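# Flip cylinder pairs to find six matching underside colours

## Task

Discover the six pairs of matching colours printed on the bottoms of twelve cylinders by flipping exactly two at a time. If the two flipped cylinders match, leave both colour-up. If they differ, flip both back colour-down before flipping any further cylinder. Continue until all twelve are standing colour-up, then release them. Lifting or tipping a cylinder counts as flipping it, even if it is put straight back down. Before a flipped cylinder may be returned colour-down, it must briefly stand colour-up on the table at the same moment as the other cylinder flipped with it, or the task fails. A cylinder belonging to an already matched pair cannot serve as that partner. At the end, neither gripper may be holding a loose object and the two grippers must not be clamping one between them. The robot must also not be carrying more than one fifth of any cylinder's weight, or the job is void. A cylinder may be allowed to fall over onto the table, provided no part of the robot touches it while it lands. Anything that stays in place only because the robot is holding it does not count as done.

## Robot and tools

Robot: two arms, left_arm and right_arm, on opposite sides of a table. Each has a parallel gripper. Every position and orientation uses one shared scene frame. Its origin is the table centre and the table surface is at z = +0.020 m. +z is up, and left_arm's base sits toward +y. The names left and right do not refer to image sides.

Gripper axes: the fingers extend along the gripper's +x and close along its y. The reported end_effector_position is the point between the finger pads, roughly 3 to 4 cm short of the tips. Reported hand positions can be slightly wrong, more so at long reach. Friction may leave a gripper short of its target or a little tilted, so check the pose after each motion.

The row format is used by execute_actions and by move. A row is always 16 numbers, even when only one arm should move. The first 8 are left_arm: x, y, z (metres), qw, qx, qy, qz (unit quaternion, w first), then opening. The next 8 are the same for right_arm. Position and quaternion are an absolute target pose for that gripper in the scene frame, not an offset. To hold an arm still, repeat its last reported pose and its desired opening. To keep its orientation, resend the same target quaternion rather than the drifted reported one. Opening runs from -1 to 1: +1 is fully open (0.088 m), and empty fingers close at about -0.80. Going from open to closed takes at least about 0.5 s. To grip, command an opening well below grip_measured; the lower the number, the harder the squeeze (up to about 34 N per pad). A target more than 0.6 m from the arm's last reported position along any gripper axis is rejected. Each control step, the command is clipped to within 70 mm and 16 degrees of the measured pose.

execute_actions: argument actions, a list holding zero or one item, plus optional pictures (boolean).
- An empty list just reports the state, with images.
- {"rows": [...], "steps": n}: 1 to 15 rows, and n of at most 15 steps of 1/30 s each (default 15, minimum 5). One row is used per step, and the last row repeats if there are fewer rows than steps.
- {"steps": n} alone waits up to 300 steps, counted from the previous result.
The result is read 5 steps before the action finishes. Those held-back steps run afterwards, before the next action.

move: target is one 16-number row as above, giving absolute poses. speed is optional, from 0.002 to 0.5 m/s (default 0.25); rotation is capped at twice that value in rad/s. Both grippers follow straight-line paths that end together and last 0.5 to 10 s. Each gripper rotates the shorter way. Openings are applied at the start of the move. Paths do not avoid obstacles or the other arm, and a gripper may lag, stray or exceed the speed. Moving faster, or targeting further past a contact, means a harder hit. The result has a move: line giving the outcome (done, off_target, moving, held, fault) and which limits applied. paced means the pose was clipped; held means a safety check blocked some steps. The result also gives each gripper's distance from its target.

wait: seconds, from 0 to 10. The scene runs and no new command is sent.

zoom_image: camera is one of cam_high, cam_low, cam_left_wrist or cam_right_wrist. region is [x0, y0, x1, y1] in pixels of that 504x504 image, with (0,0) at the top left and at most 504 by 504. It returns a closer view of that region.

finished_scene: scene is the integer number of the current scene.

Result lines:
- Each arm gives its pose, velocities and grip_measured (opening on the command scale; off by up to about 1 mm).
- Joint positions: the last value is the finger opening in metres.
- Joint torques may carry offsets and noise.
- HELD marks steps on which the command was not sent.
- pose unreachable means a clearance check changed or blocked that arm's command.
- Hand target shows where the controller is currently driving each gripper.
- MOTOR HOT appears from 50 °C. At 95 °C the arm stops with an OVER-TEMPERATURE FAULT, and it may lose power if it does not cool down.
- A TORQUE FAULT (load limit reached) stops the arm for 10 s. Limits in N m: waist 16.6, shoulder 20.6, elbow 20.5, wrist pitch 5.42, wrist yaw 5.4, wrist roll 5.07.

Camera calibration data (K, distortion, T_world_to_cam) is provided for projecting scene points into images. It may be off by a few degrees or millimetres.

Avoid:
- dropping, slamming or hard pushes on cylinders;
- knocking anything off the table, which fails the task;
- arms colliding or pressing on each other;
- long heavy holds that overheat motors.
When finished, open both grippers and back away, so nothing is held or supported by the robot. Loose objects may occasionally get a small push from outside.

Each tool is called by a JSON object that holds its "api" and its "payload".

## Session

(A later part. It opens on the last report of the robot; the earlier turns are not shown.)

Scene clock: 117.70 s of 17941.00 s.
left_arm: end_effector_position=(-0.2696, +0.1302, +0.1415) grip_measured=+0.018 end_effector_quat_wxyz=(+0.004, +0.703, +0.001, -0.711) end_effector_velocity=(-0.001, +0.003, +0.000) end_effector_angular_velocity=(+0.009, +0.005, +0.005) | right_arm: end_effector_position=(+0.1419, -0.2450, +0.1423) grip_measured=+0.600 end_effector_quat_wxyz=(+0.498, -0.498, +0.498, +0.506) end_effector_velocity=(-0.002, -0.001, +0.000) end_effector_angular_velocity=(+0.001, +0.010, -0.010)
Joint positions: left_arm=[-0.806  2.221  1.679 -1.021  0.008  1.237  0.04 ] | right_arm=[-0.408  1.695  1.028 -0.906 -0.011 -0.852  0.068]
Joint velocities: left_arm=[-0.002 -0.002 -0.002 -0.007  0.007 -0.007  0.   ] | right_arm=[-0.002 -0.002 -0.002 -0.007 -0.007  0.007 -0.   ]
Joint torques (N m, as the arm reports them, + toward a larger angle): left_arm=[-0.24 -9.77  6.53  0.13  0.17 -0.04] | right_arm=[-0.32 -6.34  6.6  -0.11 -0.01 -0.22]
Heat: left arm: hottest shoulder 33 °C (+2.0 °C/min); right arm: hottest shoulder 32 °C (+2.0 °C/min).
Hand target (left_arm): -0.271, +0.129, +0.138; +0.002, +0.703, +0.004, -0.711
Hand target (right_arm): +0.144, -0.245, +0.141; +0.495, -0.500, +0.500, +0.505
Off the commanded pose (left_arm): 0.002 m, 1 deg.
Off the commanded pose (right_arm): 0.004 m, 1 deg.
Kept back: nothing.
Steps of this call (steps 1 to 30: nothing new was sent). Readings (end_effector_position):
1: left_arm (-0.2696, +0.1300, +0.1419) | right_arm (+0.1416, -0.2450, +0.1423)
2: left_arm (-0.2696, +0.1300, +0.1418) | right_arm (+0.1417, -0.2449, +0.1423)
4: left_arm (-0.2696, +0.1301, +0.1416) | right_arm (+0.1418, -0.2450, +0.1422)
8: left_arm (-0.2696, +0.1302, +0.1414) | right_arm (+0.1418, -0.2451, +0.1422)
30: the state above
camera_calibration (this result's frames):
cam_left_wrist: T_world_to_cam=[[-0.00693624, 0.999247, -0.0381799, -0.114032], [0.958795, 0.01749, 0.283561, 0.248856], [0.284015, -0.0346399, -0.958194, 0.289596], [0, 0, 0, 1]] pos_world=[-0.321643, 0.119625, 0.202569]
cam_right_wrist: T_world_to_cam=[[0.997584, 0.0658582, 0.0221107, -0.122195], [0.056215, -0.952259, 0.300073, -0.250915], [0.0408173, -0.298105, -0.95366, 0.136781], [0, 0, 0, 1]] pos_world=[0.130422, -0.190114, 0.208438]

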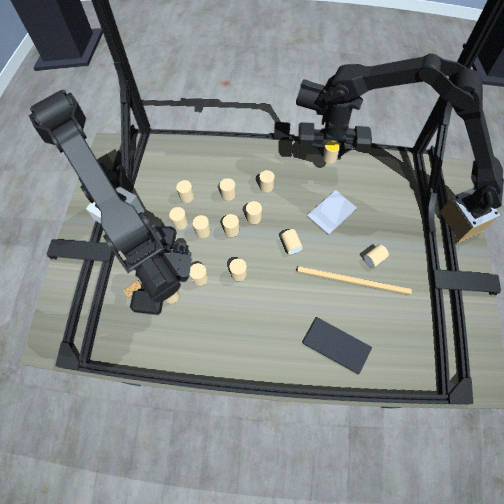

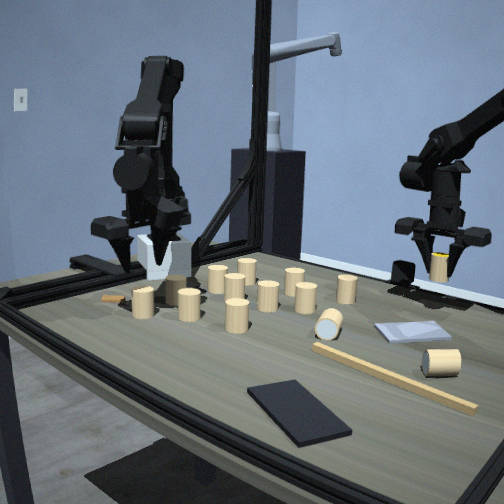

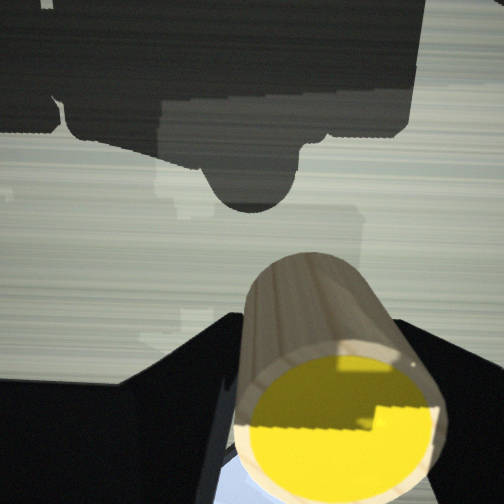

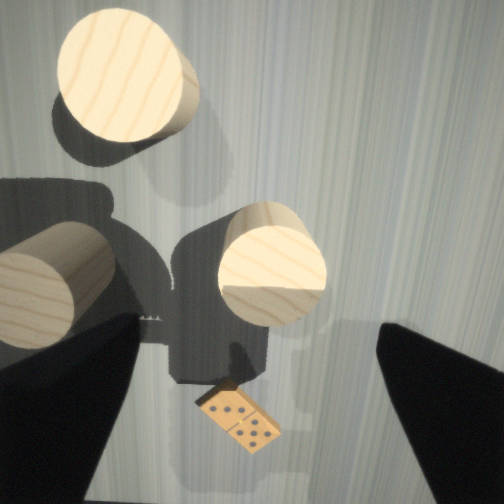

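{"api": "move", "payload": {"target": [-0.27,0.13,0.065,0,0.707,0,-0.707,-0.4,0.148,-0.244,0.067,0.5,-0.5,0.5,0.5,0.6], "speed": 0.13}}

{"api": "execute_actions", "payload": {"actions": [{"rows":[[-0.27,0.13,0.066,0,0.707,0,-0.707,0.6,0.148,-0.244,0.067,0.5,-0.5,0.5,0.5,-0.4]],"steps":12}]}}

{"api": "move", "payload": {"target": [-0.27,0.13,0.15,0,0.707,0,-0.707,0.6,0.148,-0.244,0.155,0.5,-0.5,0.5,0.5,-0.4], "speed": 0.3}}

{"api": "move", "payload": {"target": [0.018,0.065,0.308,0.5,0.5,-0.5,-0.5,0.7,0.02,-0.03,0.3,0.707,0,0,0.707,-0.4], "speed": 0.45}}

{"api": "execute_actions", "payload": {"actions": [{"rows":[[0.02,0.012,0.309,0.5,0.5,-0.5,-0.5,0.7,0.02,-0.03,0.3,0.707,0,0,0.707,-0.4]],"steps":15}]}}

{"api": "execute_actions", "payload": {"actions": [{"rows":[[0.02,0.012,0.309,0.5,0.5,-0.5,-0.5,-0.4,0.02,-0.03,0.3,0.707,0,0,0.707,-0.4]],"steps":13}]}}

{"api": "execute_actions", "payload": {"actions": [{"rows":[[0.02,0.012,0.309,0.5,0.5,-0.5,-0.5,-0.4,0.02,-0.03,0.3,0.707,0,0,0.707,0.6]],"steps":6}]}}

{"api": "execute_actions", "payload": {"actions": [{"rows":[[0.02,0.04,0.309,0.5,0.5,-0.5,-0.5,-0.4,0.02,-0.06,0.3,0.707,0,0,0.707,0.6]],"steps":8}]}}

{"api": "move", "payload": {"target": [-0.27,0.215,0.14,0,0.707,0,-0.707,-0.4,-0.044,-0.191,0.14,0.653,-0.271,0.653,0.271,0.6], "speed": 0.45}}

Scene clock: 120.47 s of 17941.00 s.
left_arm: end_effector_position=(-0.2707, +0.1254, +0.0738) grip_measured=+0.017 end_effector_quat_wxyz=(+0.009, +0.704, -0.005, -0.711) end_effector_velocity=(+0.001, +0.002, +0.000) end_effector_angular_velocity=(+0.005, -0.009, +0.005) | right_arm: end_effector_position=(+0.1494, -0.2410, +0.0722) grip_measured=+0.600 end_effector_quat_wxyz=(+0.505, -0.500, +0.493, +0.502) end_effector_velocity=(-0.003, -0.001, -0.005) end_effector_angular_velocity=(-0.003, +0.014, -0.005)
Joint positions: left_arm=[-0.807  2.334  1.584 -0.798  0.003  1.237  0.04 ] | right_arm=[-0.411  1.864  0.909 -0.6   -0.003 -0.852  0.068]
Joint velocities: left_arm=[-0.002 -0.002 -0.002 -0.007 -0.007 -0.007  0.   ] | right_arm=[ 0.002  0.012 -0.007  0.007 -0.007  0.007 -0.   ]
Joint torques (N m, as the arm reports them, + toward a larger angle): left_arm=[-0.18 -9.7   3.93  0.49 -0.06  0.06] | right_arm=[-0.31 -6.81  3.44  0.27 -0.01  0.06]
Heat: left arm: hottest shoulder 34 °C (+3.0 °C/min); right arm: hottest shoulder 32 °C (+2.0 °C/min).
Hand target (left_arm): -0.270, +0.130, +0.065; +0.000, +0.707, +0.000, -0.707
Hand target (right_arm): +0.147, -0.245, +0.067; +0.500, -0.500, +0.500, +0.500
Off the commanded pose (left_arm): 0.010 m, 1 deg.
Off the commanded pose (right_arm): 0.006 m, 1 deg.
Kept back: nothing.
move: off_target (left_arm)
camera_calibration (this result's frames):
cam_left_wrist: T_world_to_cam=[[-0.00622475, 0.998581, -0.0528891, -0.11044], [0.958624, 0.0210121, 0.283898, 0.268718], [0.284607, -0.0489335, -0.957395, 0.226746], [0, 0, 0, 1]] pos_world=[-0.32282, 0.115733, 0.134956]
cam_right_wrist: T_world_to_cam=[[0.997201, 0.0625638, 0.0409386, -0.130537], [0.0477532, -0.95426, 0.295141, -0.225362], [0.0575312, -0.292359, -0.954576, 0.069751], [0, 0, 0, 1]] pos_world=[0.13692, -0.186495, 0.13844]

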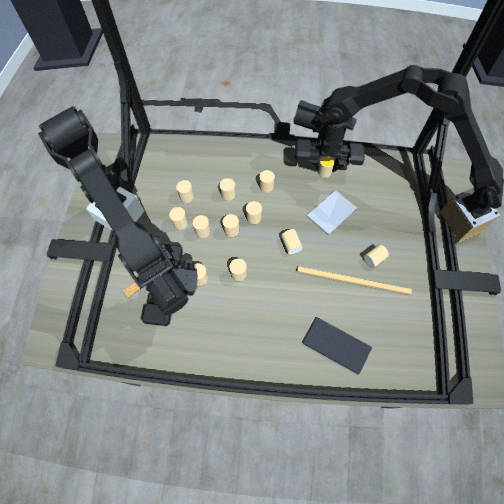

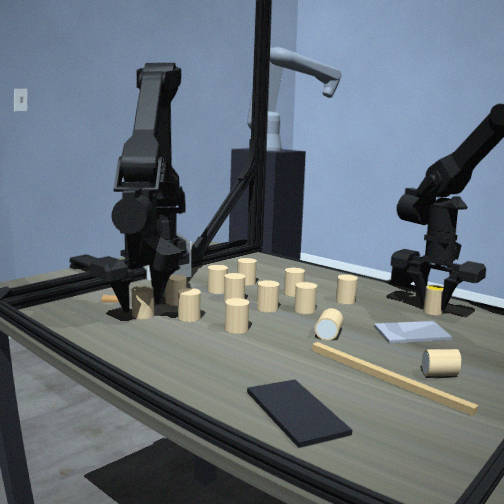

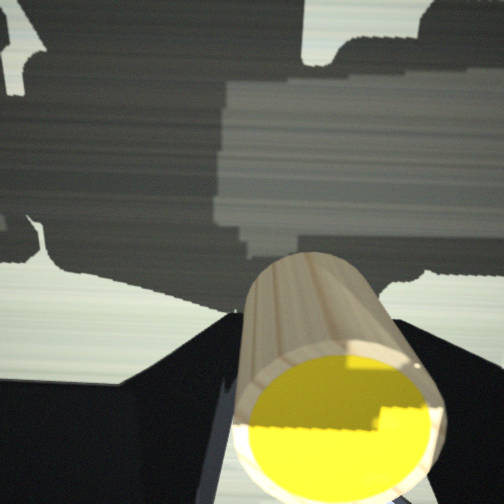

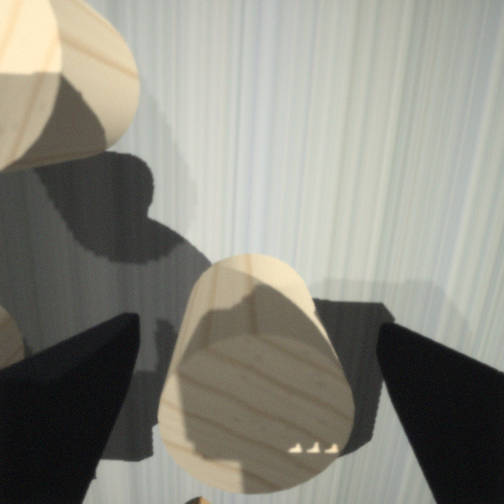

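Scene clock: 120.70 s of 17941.00 s.
left_arm: end_effector_position=(-0.2709, +0.1254, +0.0738) grip_measured=+0.425 end_effector_quat_wxyz=(+0.009, +0.703, -0.005, -0.711) end_effector_velocity=(+0.001, +0.003, -0.002) end_effector_angular_velocity=(+0.009, -0.011, +0.005) | right_arm: end_effector_position=(+0.1494, -0.2413, +0.0713) grip_measured=+0.022 end_effector_quat_wxyz=(+0.504, -0.501, +0.494, +0.501) end_effector_velocity=(+0.002, -0.003, -0.002) end_effector_angular_velocity=(-0.007, -0.003, -0.000)
Joint positions: left_arm=[-0.807  2.334  1.584 -0.798  0.003  1.237  0.06 ] | right_arm=[-0.411  1.867  0.909 -0.598 -0.002 -0.852  0.04 ]
Joint velocities: left_arm=[-0.002  0.002 -0.002 -0.007 -0.007 -0.007  0.173] | right_arm=[-0.007  0.007 -0.002  0.007  0.007 -0.007  0.   ]
Joint torques (N m, as the arm reports them, + toward a larger angle): left_arm=[-0.27 -9.86  4.2   0.41 -0.06  0.12] | right_arm=[-0.27 -6.83  3.83  0.23 -0.04  0.04]
Heat: left arm: hottest shoulder 34 °C (+3.0 °C/min); right arm: hottest shoulder 32 °C (+2.0 °C/min).
Steps of this call (steps 1 to 7: the first 7 steps of this action). Readings (end_effector_position):
1: left_arm (-0.2707, +0.1253, +0.0738) | right_arm (+0.1493, -0.2411, +0.0720)
2: left_arm (-0.2707, +0.1253, +0.0738) | right_arm (+0.1494, -0.2411, +0.0719)
4: left_arm (-0.2707, +0.1253, +0.0738) | right_arm (+0.1492, -0.2412, +0.0715)
7: the state above

Scene clock: 122.13 s of 17941.00 s.
left_arm: end_effector_position=(-0.2684, +0.1326, +0.1443) grip_measured=+0.600 end_effector_quat_wxyz=(-0.003, +0.708, +0.007, -0.706) end_effector_velocity=(+0.003, +0.008, +0.001) end_effector_angular_velocity=(+0.032, -0.019, +0.005) | right_arm: end_effector_position=(+0.1460, -0.2444, +0.1494) grip_measured=+0.022 end_effector_quat_wxyz=(+0.493, -0.500, +0.505, +0.502) end_effector_velocity=(+0.003, +0.001, +0.005) end_effector_angular_velocity=(+0.014, -0.004, -0.000)
Joint positions: left_arm=[-0.807  2.227  1.7   -1.059  0.003  1.237  0.068] | right_arm=[-0.411  1.708  1.074 -0.952 -0.002 -0.852  0.04 ]
Joint velocities: left_arm=[-0.002 -0.002 -0.002 -0.037 -0.007 -0.007  0.   ] | right_arm=[-0.007 -0.007  0.012 -0.007 -0.007 -0.007 -0.   ]
Joint torques (N m, as the arm reports them, + toward a larger angle): left_arm=[ -0.36 -12.95   6.15   0.14  -0.06   0.11] | right_arm=[-0.31 -9.25  6.75 -0.12 -0.05  0.04]
Heat: left arm: hottest shoulder 34 °C (+3.0 °C/min); right arm: hottest shoulder 32 °C (+1.0 °C/min).
Hand target (left_arm): -0.270, +0.130, +0.150; +0.000, +0.707, -0.000, -0.707
Hand target (right_arm): +0.149, -0.243, +0.155; +0.500, -0.500, +0.500, +0.500
Off your previous action's commanded pose (left_arm): 0.009 m, 1 deg at its last step (step 5 of this call).
Off your previous action's commanded pose (right_arm): 0.005 m, 1 deg at its last step (step 5 of this call).
Off the commanded pose (left_arm): 0.006 m, 1 deg.
Off the commanded pose (right_arm): 0.006 m, 1 deg.
Kept back: nothing.
move: done
camera_calibration (this result's frames):
cam_left_wrist: T_world_to_cam=[[-0.00542644, 0.999811, -0.018667, -0.118757], [0.955252, 0.0107036, 0.295599, 0.245148], [0.295743, -0.0162276, -0.95513, 0.292279], [0, 0, 0, 1]] pos_world=[-0.321262, 0.120854, 0.204482]
cam_right_wrist: T_world_to_cam=[[0.997896, 0.0628193, 0.0160479, -0.126404], [0.0545763, -0.947467, 0.315163, -0.25354], [0.0350031, -0.313624, -0.948902, 0.139881], [0, 0, 0, 1]] pos_world=[0.135079, -0.18841, 0.214668]

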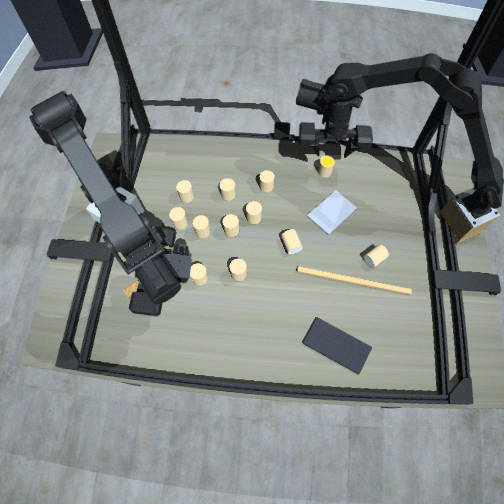

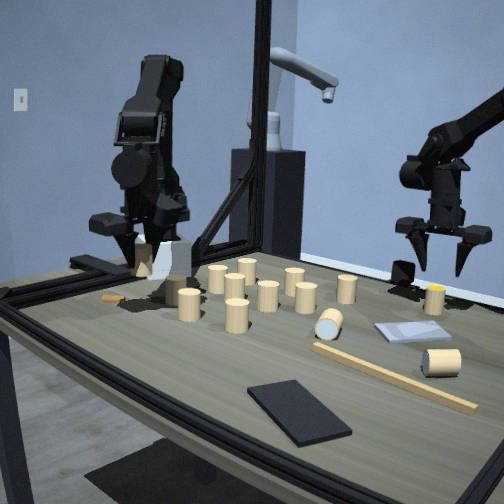

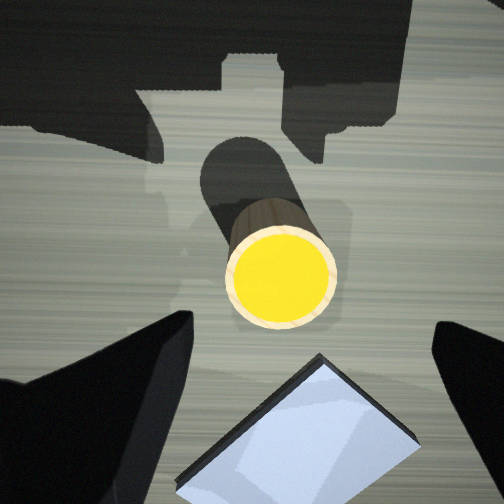

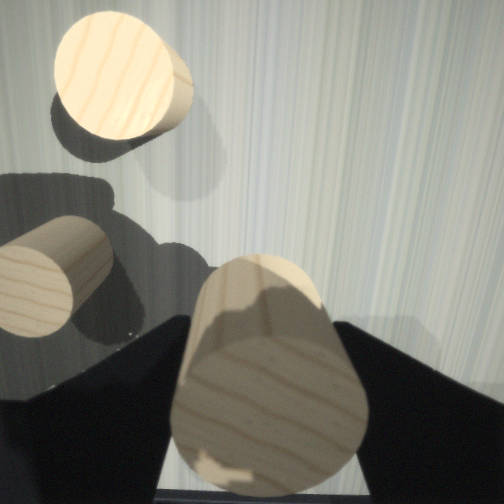

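Scene clock: 124.60 s of 17941.00 s.
left_arm: end_effector_position=(+0.0171, +0.0685, +0.3118) grip_measured=+0.700 end_effector_quat_wxyz=(+0.494, +0.502, -0.506, -0.498) end_effector_velocity=(-0.000, +0.001, -0.005) end_effector_angular_velocity=(+0.007, +0.011, -0.005) | right_arm: end_effector_position=(+0.0222, -0.0289, +0.3049) grip_measured=+0.022 end_effector_quat_wxyz=(+0.711, -0.003, -0.011, +0.703) end_effector_velocity=(-0.002, +0.001, +0.001) end_effector_angular_velocity=(+0.011, -0.011, +0.010)
Joint positions: left_arm=[-0.027  1.838  0.87   0.969  0.46   1.586  0.073] | right_arm=[ 0.101  1.533  0.584  0.961 -0.324 -0.017  0.04 ]
Joint velocities: left_arm=[ 0.002  0.007 -0.007  0.007  0.007 -0.007 -0.   ] | right_arm=[ 0.002  0.007 -0.002  0.022 -0.007 -0.007 -0.   ]
Joint torques (N m, as the arm reports them, + toward a larger angle): left_arm=[ 0.12 -7.07  6.73  1.76  0.11 -0.08] | right_arm=[ 0.3  -5.93  4.92  1.58  0.03  0.2 ]
Heat: left arm: hottest shoulder 34 °C (+3.0 °C/min); right arm: hottest shoulder 32 °C (+1.0 °C/min).
Hand target (left_arm): +0.019, +0.066, +0.310; +0.495, +0.501, -0.506, -0.499
Hand target (right_arm): +0.021, -0.029, +0.299; +0.711, -0.004, -0.003, +0.703
Off the commanded pose (left_arm): 0.005 m, 1 deg.
Off the commanded pose (right_arm): 0.005 m, 1 deg.
Kept back: nothing.
move: done
camera_calibration (this result's frames):
cam_left_wrist: T_world_to_cam=[[0.0160165, -0.0349485, -0.999261, 0.326253], [0.958189, 0.286086, 0.00535249, -0.00484415], [0.285687, -0.957566, 0.0380694, 0.121777], [0, 0, 0, 1]] pos_world=[-0.0353739, 0.129397, 0.321402]
cam_right_wrist: T_world_to_cam=[[0.996076, -0.0410486, 0.0784112, -0.0408291], [0.0627448, -0.297324, -0.952713, 0.313572], [0.0624211, 0.953894, -0.293581, 0.195611], [0, 0, 0, 1]] pos_world=[0.00878361, -0.0950356, 0.359373]

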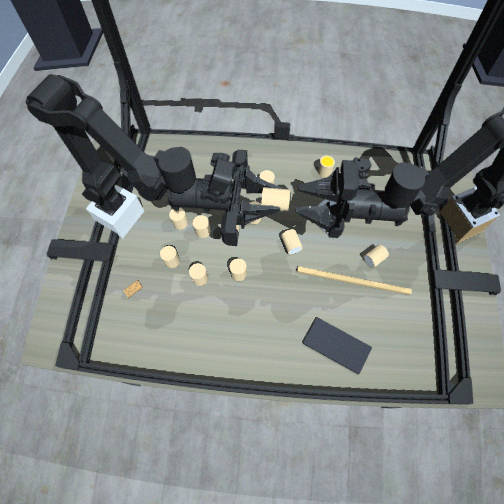

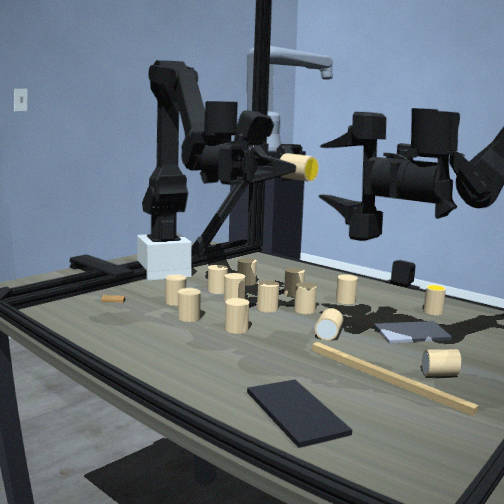

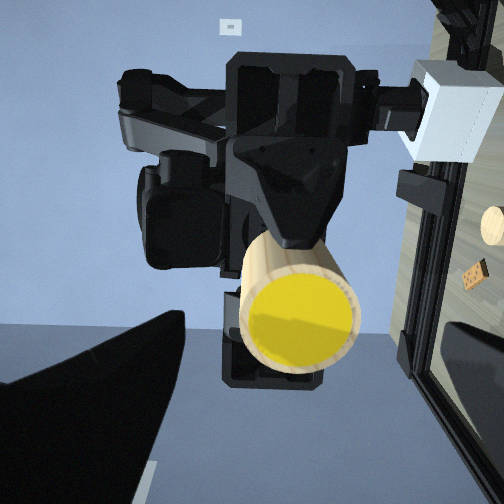

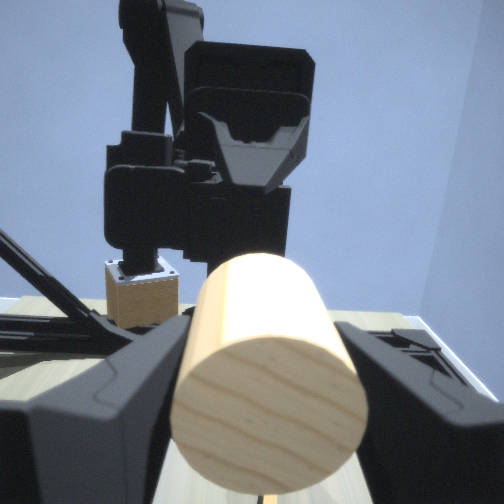

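Scene clock: 124.93 s of 17941.00 s.
left_arm: end_effector_position=(+0.0171, +0.0197, +0.3120) grip_measured=+0.700 end_effector_quat_wxyz=(+0.499, +0.499, -0.504, -0.498) end_effector_velocity=(+0.019, -0.037, -0.001) end_effector_angular_velocity=(+0.011, +0.012, +0.044) | right_arm: end_effector_position=(+0.0211, -0.0290, +0.3048) grip_measured=+0.022 end_effector_quat_wxyz=(+0.708, +0.000, -0.007, +0.706) end_effector_velocity=(-0.005, -0.000, -0.002) end_effector_angular_velocity=(-0.007, -0.005, +0.024)
Joint positions: left_arm=[-0.083  1.977  1.069  0.915  0.402  1.574  0.073] | right_arm=[ 0.102  1.533  0.583  0.961 -0.331 -0.006  0.04 ]
Joint velocities: left_arm=[-0.007  0.115  0.183 -0.081 -0.051 -0.007 -0.   ] | right_arm=[ 0.002 -0.002 -0.002 -0.007 -0.022 -0.007  0.   ]
Joint torques (N m, as the arm reports them, + toward a larger angle): left_arm=[-0.18 -8.63  6.78  1.46 -0.04 -0.17] | right_arm=[ 0.07 -6.62  4.92  1.43 -0.12  0.21]
Heat: left arm: hottest shoulder 34 °C (+3.0 °C/min); right arm: hottest shoulder 32 °C (+1.0 °C/min).
Steps of this call (steps 1 to 10: the first 10 steps of this action). Readings (end_effector_position):
1: left_arm (+0.0186, +0.0637, +0.3114) | right_arm (+0.0220, -0.0289, +0.3050)
2: left_arm (+0.0200, +0.0550, +0.3127) | right_arm (+0.0220, -0.0289, +0.3050)
4: left_arm (+0.0193, +0.0388, +0.3133) | right_arm (+0.0215, -0.0290, +0.3048)
8: left_arm (+0.0162, +0.0228, +0.3119) | right_arm (+0.0211, -0.0290, +0.3048)
10: the state above

Scene clock: 125.37 s of 17941.00 s.
left_arm: end_effector_position=(+0.0192, +0.0152, +0.3139) grip_measured=+0.020 end_effector_quat_wxyz=(+0.500, +0.499, -0.504, -0.497) end_effector_velocity=(-0.005, -0.002, +0.006) end_effector_angular_velocity=(-0.016, -0.014, -0.015) | right_arm: end_effector_position=(+0.0208, -0.0293, +0.3039) grip_measured=+0.022 end_effector_quat_wxyz=(+0.708, +0.001, -0.005, +0.706) end_effector_velocity=(+0.001, -0.002, -0.009) end_effector_angular_velocity=(-0.030, +0.003, -0.010)
Joint positions: left_arm=[-0.083  1.989  1.093  0.905  0.397  1.573  0.04 ] | right_arm=[ 0.102  1.533  0.581  0.961 -0.331 -0.003  0.04 ]
Joint velocities: left_arm=[-0.007 -0.002  0.007  0.007  0.007  0.007  0.   ] | right_arm=[-0.002 -0.002 -0.012 -0.022  0.007 -0.007 -0.   ]
Joint torques (N m, as the arm reports them, + toward a larger angle): left_arm=[ 0.01 -8.43  6.78  1.5  -0.12 -0.13] | right_arm=[ 0.03 -6.65  5.25  1.41 -0.12  0.12]
Heat: left arm: hottest shoulder 34 °C (+3.0 °C/min); right arm: hottest shoulder 32 °C (+1.0 °C/min).
Off your previous action's commanded pose (left_arm): 0.006 m, 1 deg at its last step (step 5 of this call).
Off your previous action's commanded pose (right_arm): 0.005 m, 1 deg at its last step (step 5 of this call).
Steps of this call (steps 1 to 5: the last 5 steps of your previous action; steps 6 to 13: the first 8 steps of this action). Readings (end_effector_position):
6: left_arm (+0.0191, +0.0163, +0.3131) | right_arm (+0.0210, -0.0290, +0.3048)
7: left_arm (+0.0192, +0.0161, +0.3133) | right_arm (+0.0210, -0.0290, +0.3048)
9: left_arm (+0.0194, +0.0158, +0.3132) | right_arm (+0.0210, -0.0290, +0.3048)
13: the state above

Scene clock: 125.57 s of 17941.00 s.
left_arm: end_effector_position=(+0.0192, +0.0152, +0.3140) grip_measured=+0.020 end_effector_quat_wxyz=(+0.500, +0.499, -0.504, -0.497) end_effector_velocity=(-0.003, -0.001, +0.007) end_effector_angular_velocity=(-0.025, -0.018, +0.000) | right_arm: end_effector_position=(+0.0209, -0.0293, +0.3039) grip_measured=+0.022 end_effector_quat_wxyz=(+0.708, +0.001, -0.005, +0.706) end_effector_velocity=(+0.004, -0.001, -0.002) end_effector_angular_velocity=(-0.007, +0.010, -0.024)
Joint positions: left_arm=[-0.083  1.989  1.093  0.905  0.397  1.573  0.04 ] | right_arm=[ 0.101  1.533  0.581  0.961 -0.332 -0.003  0.04 ]
Joint velocities: left_arm=[-0.007 -0.002  0.002  0.022 -0.007  0.007 -0.   ] | right_arm=[-0.002 -0.002 -0.002 -0.007  0.022  0.007  0.   ]
Joint torques (N m, as the arm reports them, + toward a larger angle): left_arm=[-0.18 -8.53  6.84  1.53 -0.12 -0.11] | right_arm=[ 0.02 -6.61  5.22  1.41 -0.12  0.11]
Heat: left arm: hottest shoulder 34 °C (+3.0 °C/min); right arm: hottest shoulder 32 °C (+1.0 °C/min).
Off your previous action's commanded pose (left_arm): 0.006 m, 1 deg at its last step (step 5 of this call).
Off your previous action's commanded pose (right_arm): 0.004 m, 1 deg at its last step (step 5 of this call).
Steps of this call (steps 1 to 5: the last 5 steps of your previous action; step 6: the first step of this action). Readings (end_effector_position):
6: the state above

Scene clock: 125.83 s of 17941.00 s.
left_arm: end_effector_position=(+0.0189, +0.0235, +0.3080) grip_measured=+0.020 end_effector_quat_wxyz=(+0.499, +0.500, -0.501, -0.501) end_effector_velocity=(+0.008, +0.109, -0.057) end_effector_angular_velocity=(+0.137, +0.081, +0.015) | right_arm: end_effector_position=(+0.0200, -0.0423, +0.3011) grip_measured=+0.536 end_effector_quat_wxyz=(+0.707, -0.000, -0.003, +0.707) end_effector_velocity=(-0.000, -0.143, -0.017) end_effector_angular_velocity=(-0.012, -0.004, -0.015)
Joint positions: left_arm=[-0.075  1.974  1.052  0.92   0.407  1.573  0.04 ] | right_arm=[ 0.086  1.49   0.532  0.961 -0.352 -0.003  0.065]
Joint velocities: left_arm=[ 0.125 -0.232 -0.491  0.11   0.11  -0.022 -0.   ] | right_arm=[-0.183 -0.501 -0.52   0.007 -0.168 -0.007  0.014]
Joint torques (N m, as the arm reports them, + toward a larger angle): left_arm=[  0.63 -12.2    4.66   1.94   0.06  -0.17] | right_arm=[-0.18 -7.43  5.64  1.2  -0.11  0.12]
Heat: left arm: hottest shoulder 34 °C (+3.0 °C/min); right arm: hottest shoulder 32 °C (+1.0 °C/min).
Off your previous action's commanded pose (left_arm): 0.005 m, 0 deg at its last step (step 5 of this call).
Off your previous action's commanded pose (right_arm): 0.004 m, 1 deg at its last step (step 5 of this call).
Steps of this call (steps 1 to 5: the last 5 steps of your previous action; steps 6 to 8: the first 3 steps of this action). Readings (end_effector_position):
6: left_arm (+0.0193, +0.0166, +0.3116) | right_arm (+0.0203, -0.0322, +0.3033)
7: left_arm (+0.0190, +0.0199, +0.3099) | right_arm (+0.0200, -0.0372, +0.3018)
8: the state above

Scene clock: 128.77 s of 17941.00 s.
left_arm: end_effector_position=(-0.2690, +0.2148, +0.1403) grip_measured=+0.018 end_effector_quat_wxyz=(+0.005, +0.703, +0.001, -0.711) end_effector_velocity=(-0.000, +0.003, -0.003) end_effector_angular_velocity=(+0.022, -0.017, +0.015) | right_arm: end_effector_position=(-0.0442, -0.1940, +0.1418) grip_measured=+0.600 end_effector_quat_wxyz=(+0.651, -0.276, +0.650, +0.279) end_effector_velocity=(-0.001, -0.003, +0.000) end_effector_angular_velocity=(-0.021, +0.009, -0.010)
Joint positions: left_arm=[-0.883  1.94   1.238 -0.86   0.008  1.158  0.04 ] | right_arm=[ 0.338  1.538  0.86  -0.888  0.     0.666  0.068]
Joint velocities: left_arm=[-0.007  0.017  0.012 -0.022 -0.007 -0.022  0.   ] | right_arm=[-0.002  0.007  0.007 -0.022 -0.007  0.007  0.   ]
Joint torques (N m, as the arm reports them, + toward a larger angle): left_arm=[-0.07 -7.24  6.01  0.16  0.2  -0.07] | right_arm=[-0.31 -5.12  6.64 -0.1  -0.1   0.18]
Heat: left arm: hottest shoulder 35 °C (+3.0 °C/min); right arm: hottest shoulder 32 °C (+1.0 °C/min).
Hand target (left_arm): -0.271, +0.214, +0.138; +0.002, +0.703, +0.004, -0.711
Hand target (right_arm): -0.044, -0.193, +0.141; +0.650, -0.274, +0.653, +0.275
Off your previous action's commanded pose (left_arm): 0.008 m, 1 deg at its last step (step 5 of this call).
Off your previous action's commanded pose (right_arm): 0.007 m, 0 deg at its last step (step 5 of this call).
Off the commanded pose (left_arm): 0.001 m, 1 deg.
Off the commanded pose (right_arm): 0.003 m, 1 deg.
Kept back: nothing.
move: done
camera_calibration (this result's frames):
cam_left_wrist: T_world_to_cam=[[-0.00849804, 0.9992, -0.0390768, -0.198896], [0.959082, 0.0192039, 0.282475, 0.246971], [0.282999, -0.0350774, -0.958478, 0.291099], [0, 0, 0, 1]] pos_world=[-0.320936, 0.204205, 0.201476]
cam_right_wrist: T_world_to_cam=[[0.760615, -0.648632, 0.0272358, -0.0897163], [-0.624603, -0.719709, 0.303132, -0.177064], [-0.177019, -0.247578, -0.952559, 0.159089], [0, 0, 0, 1]] pos_world=[-0.0141932, -0.14624, 0.207659]

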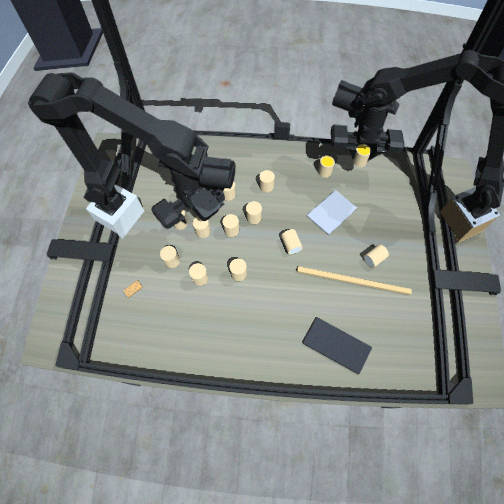

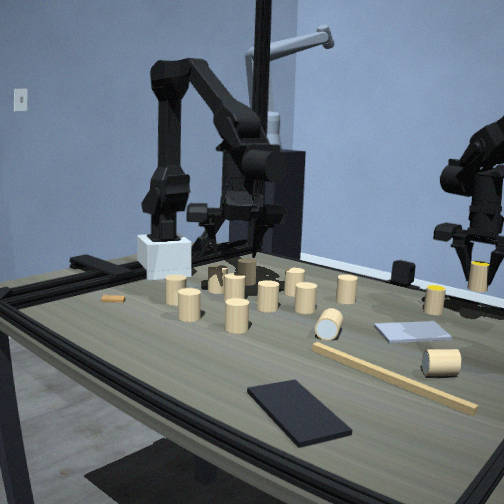

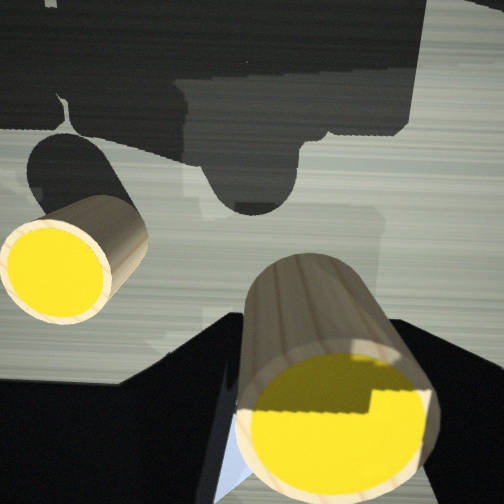

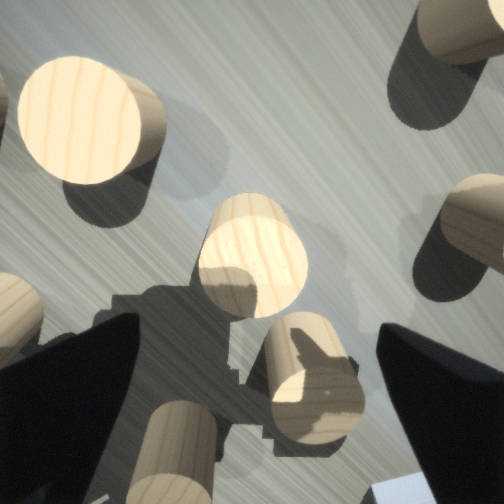

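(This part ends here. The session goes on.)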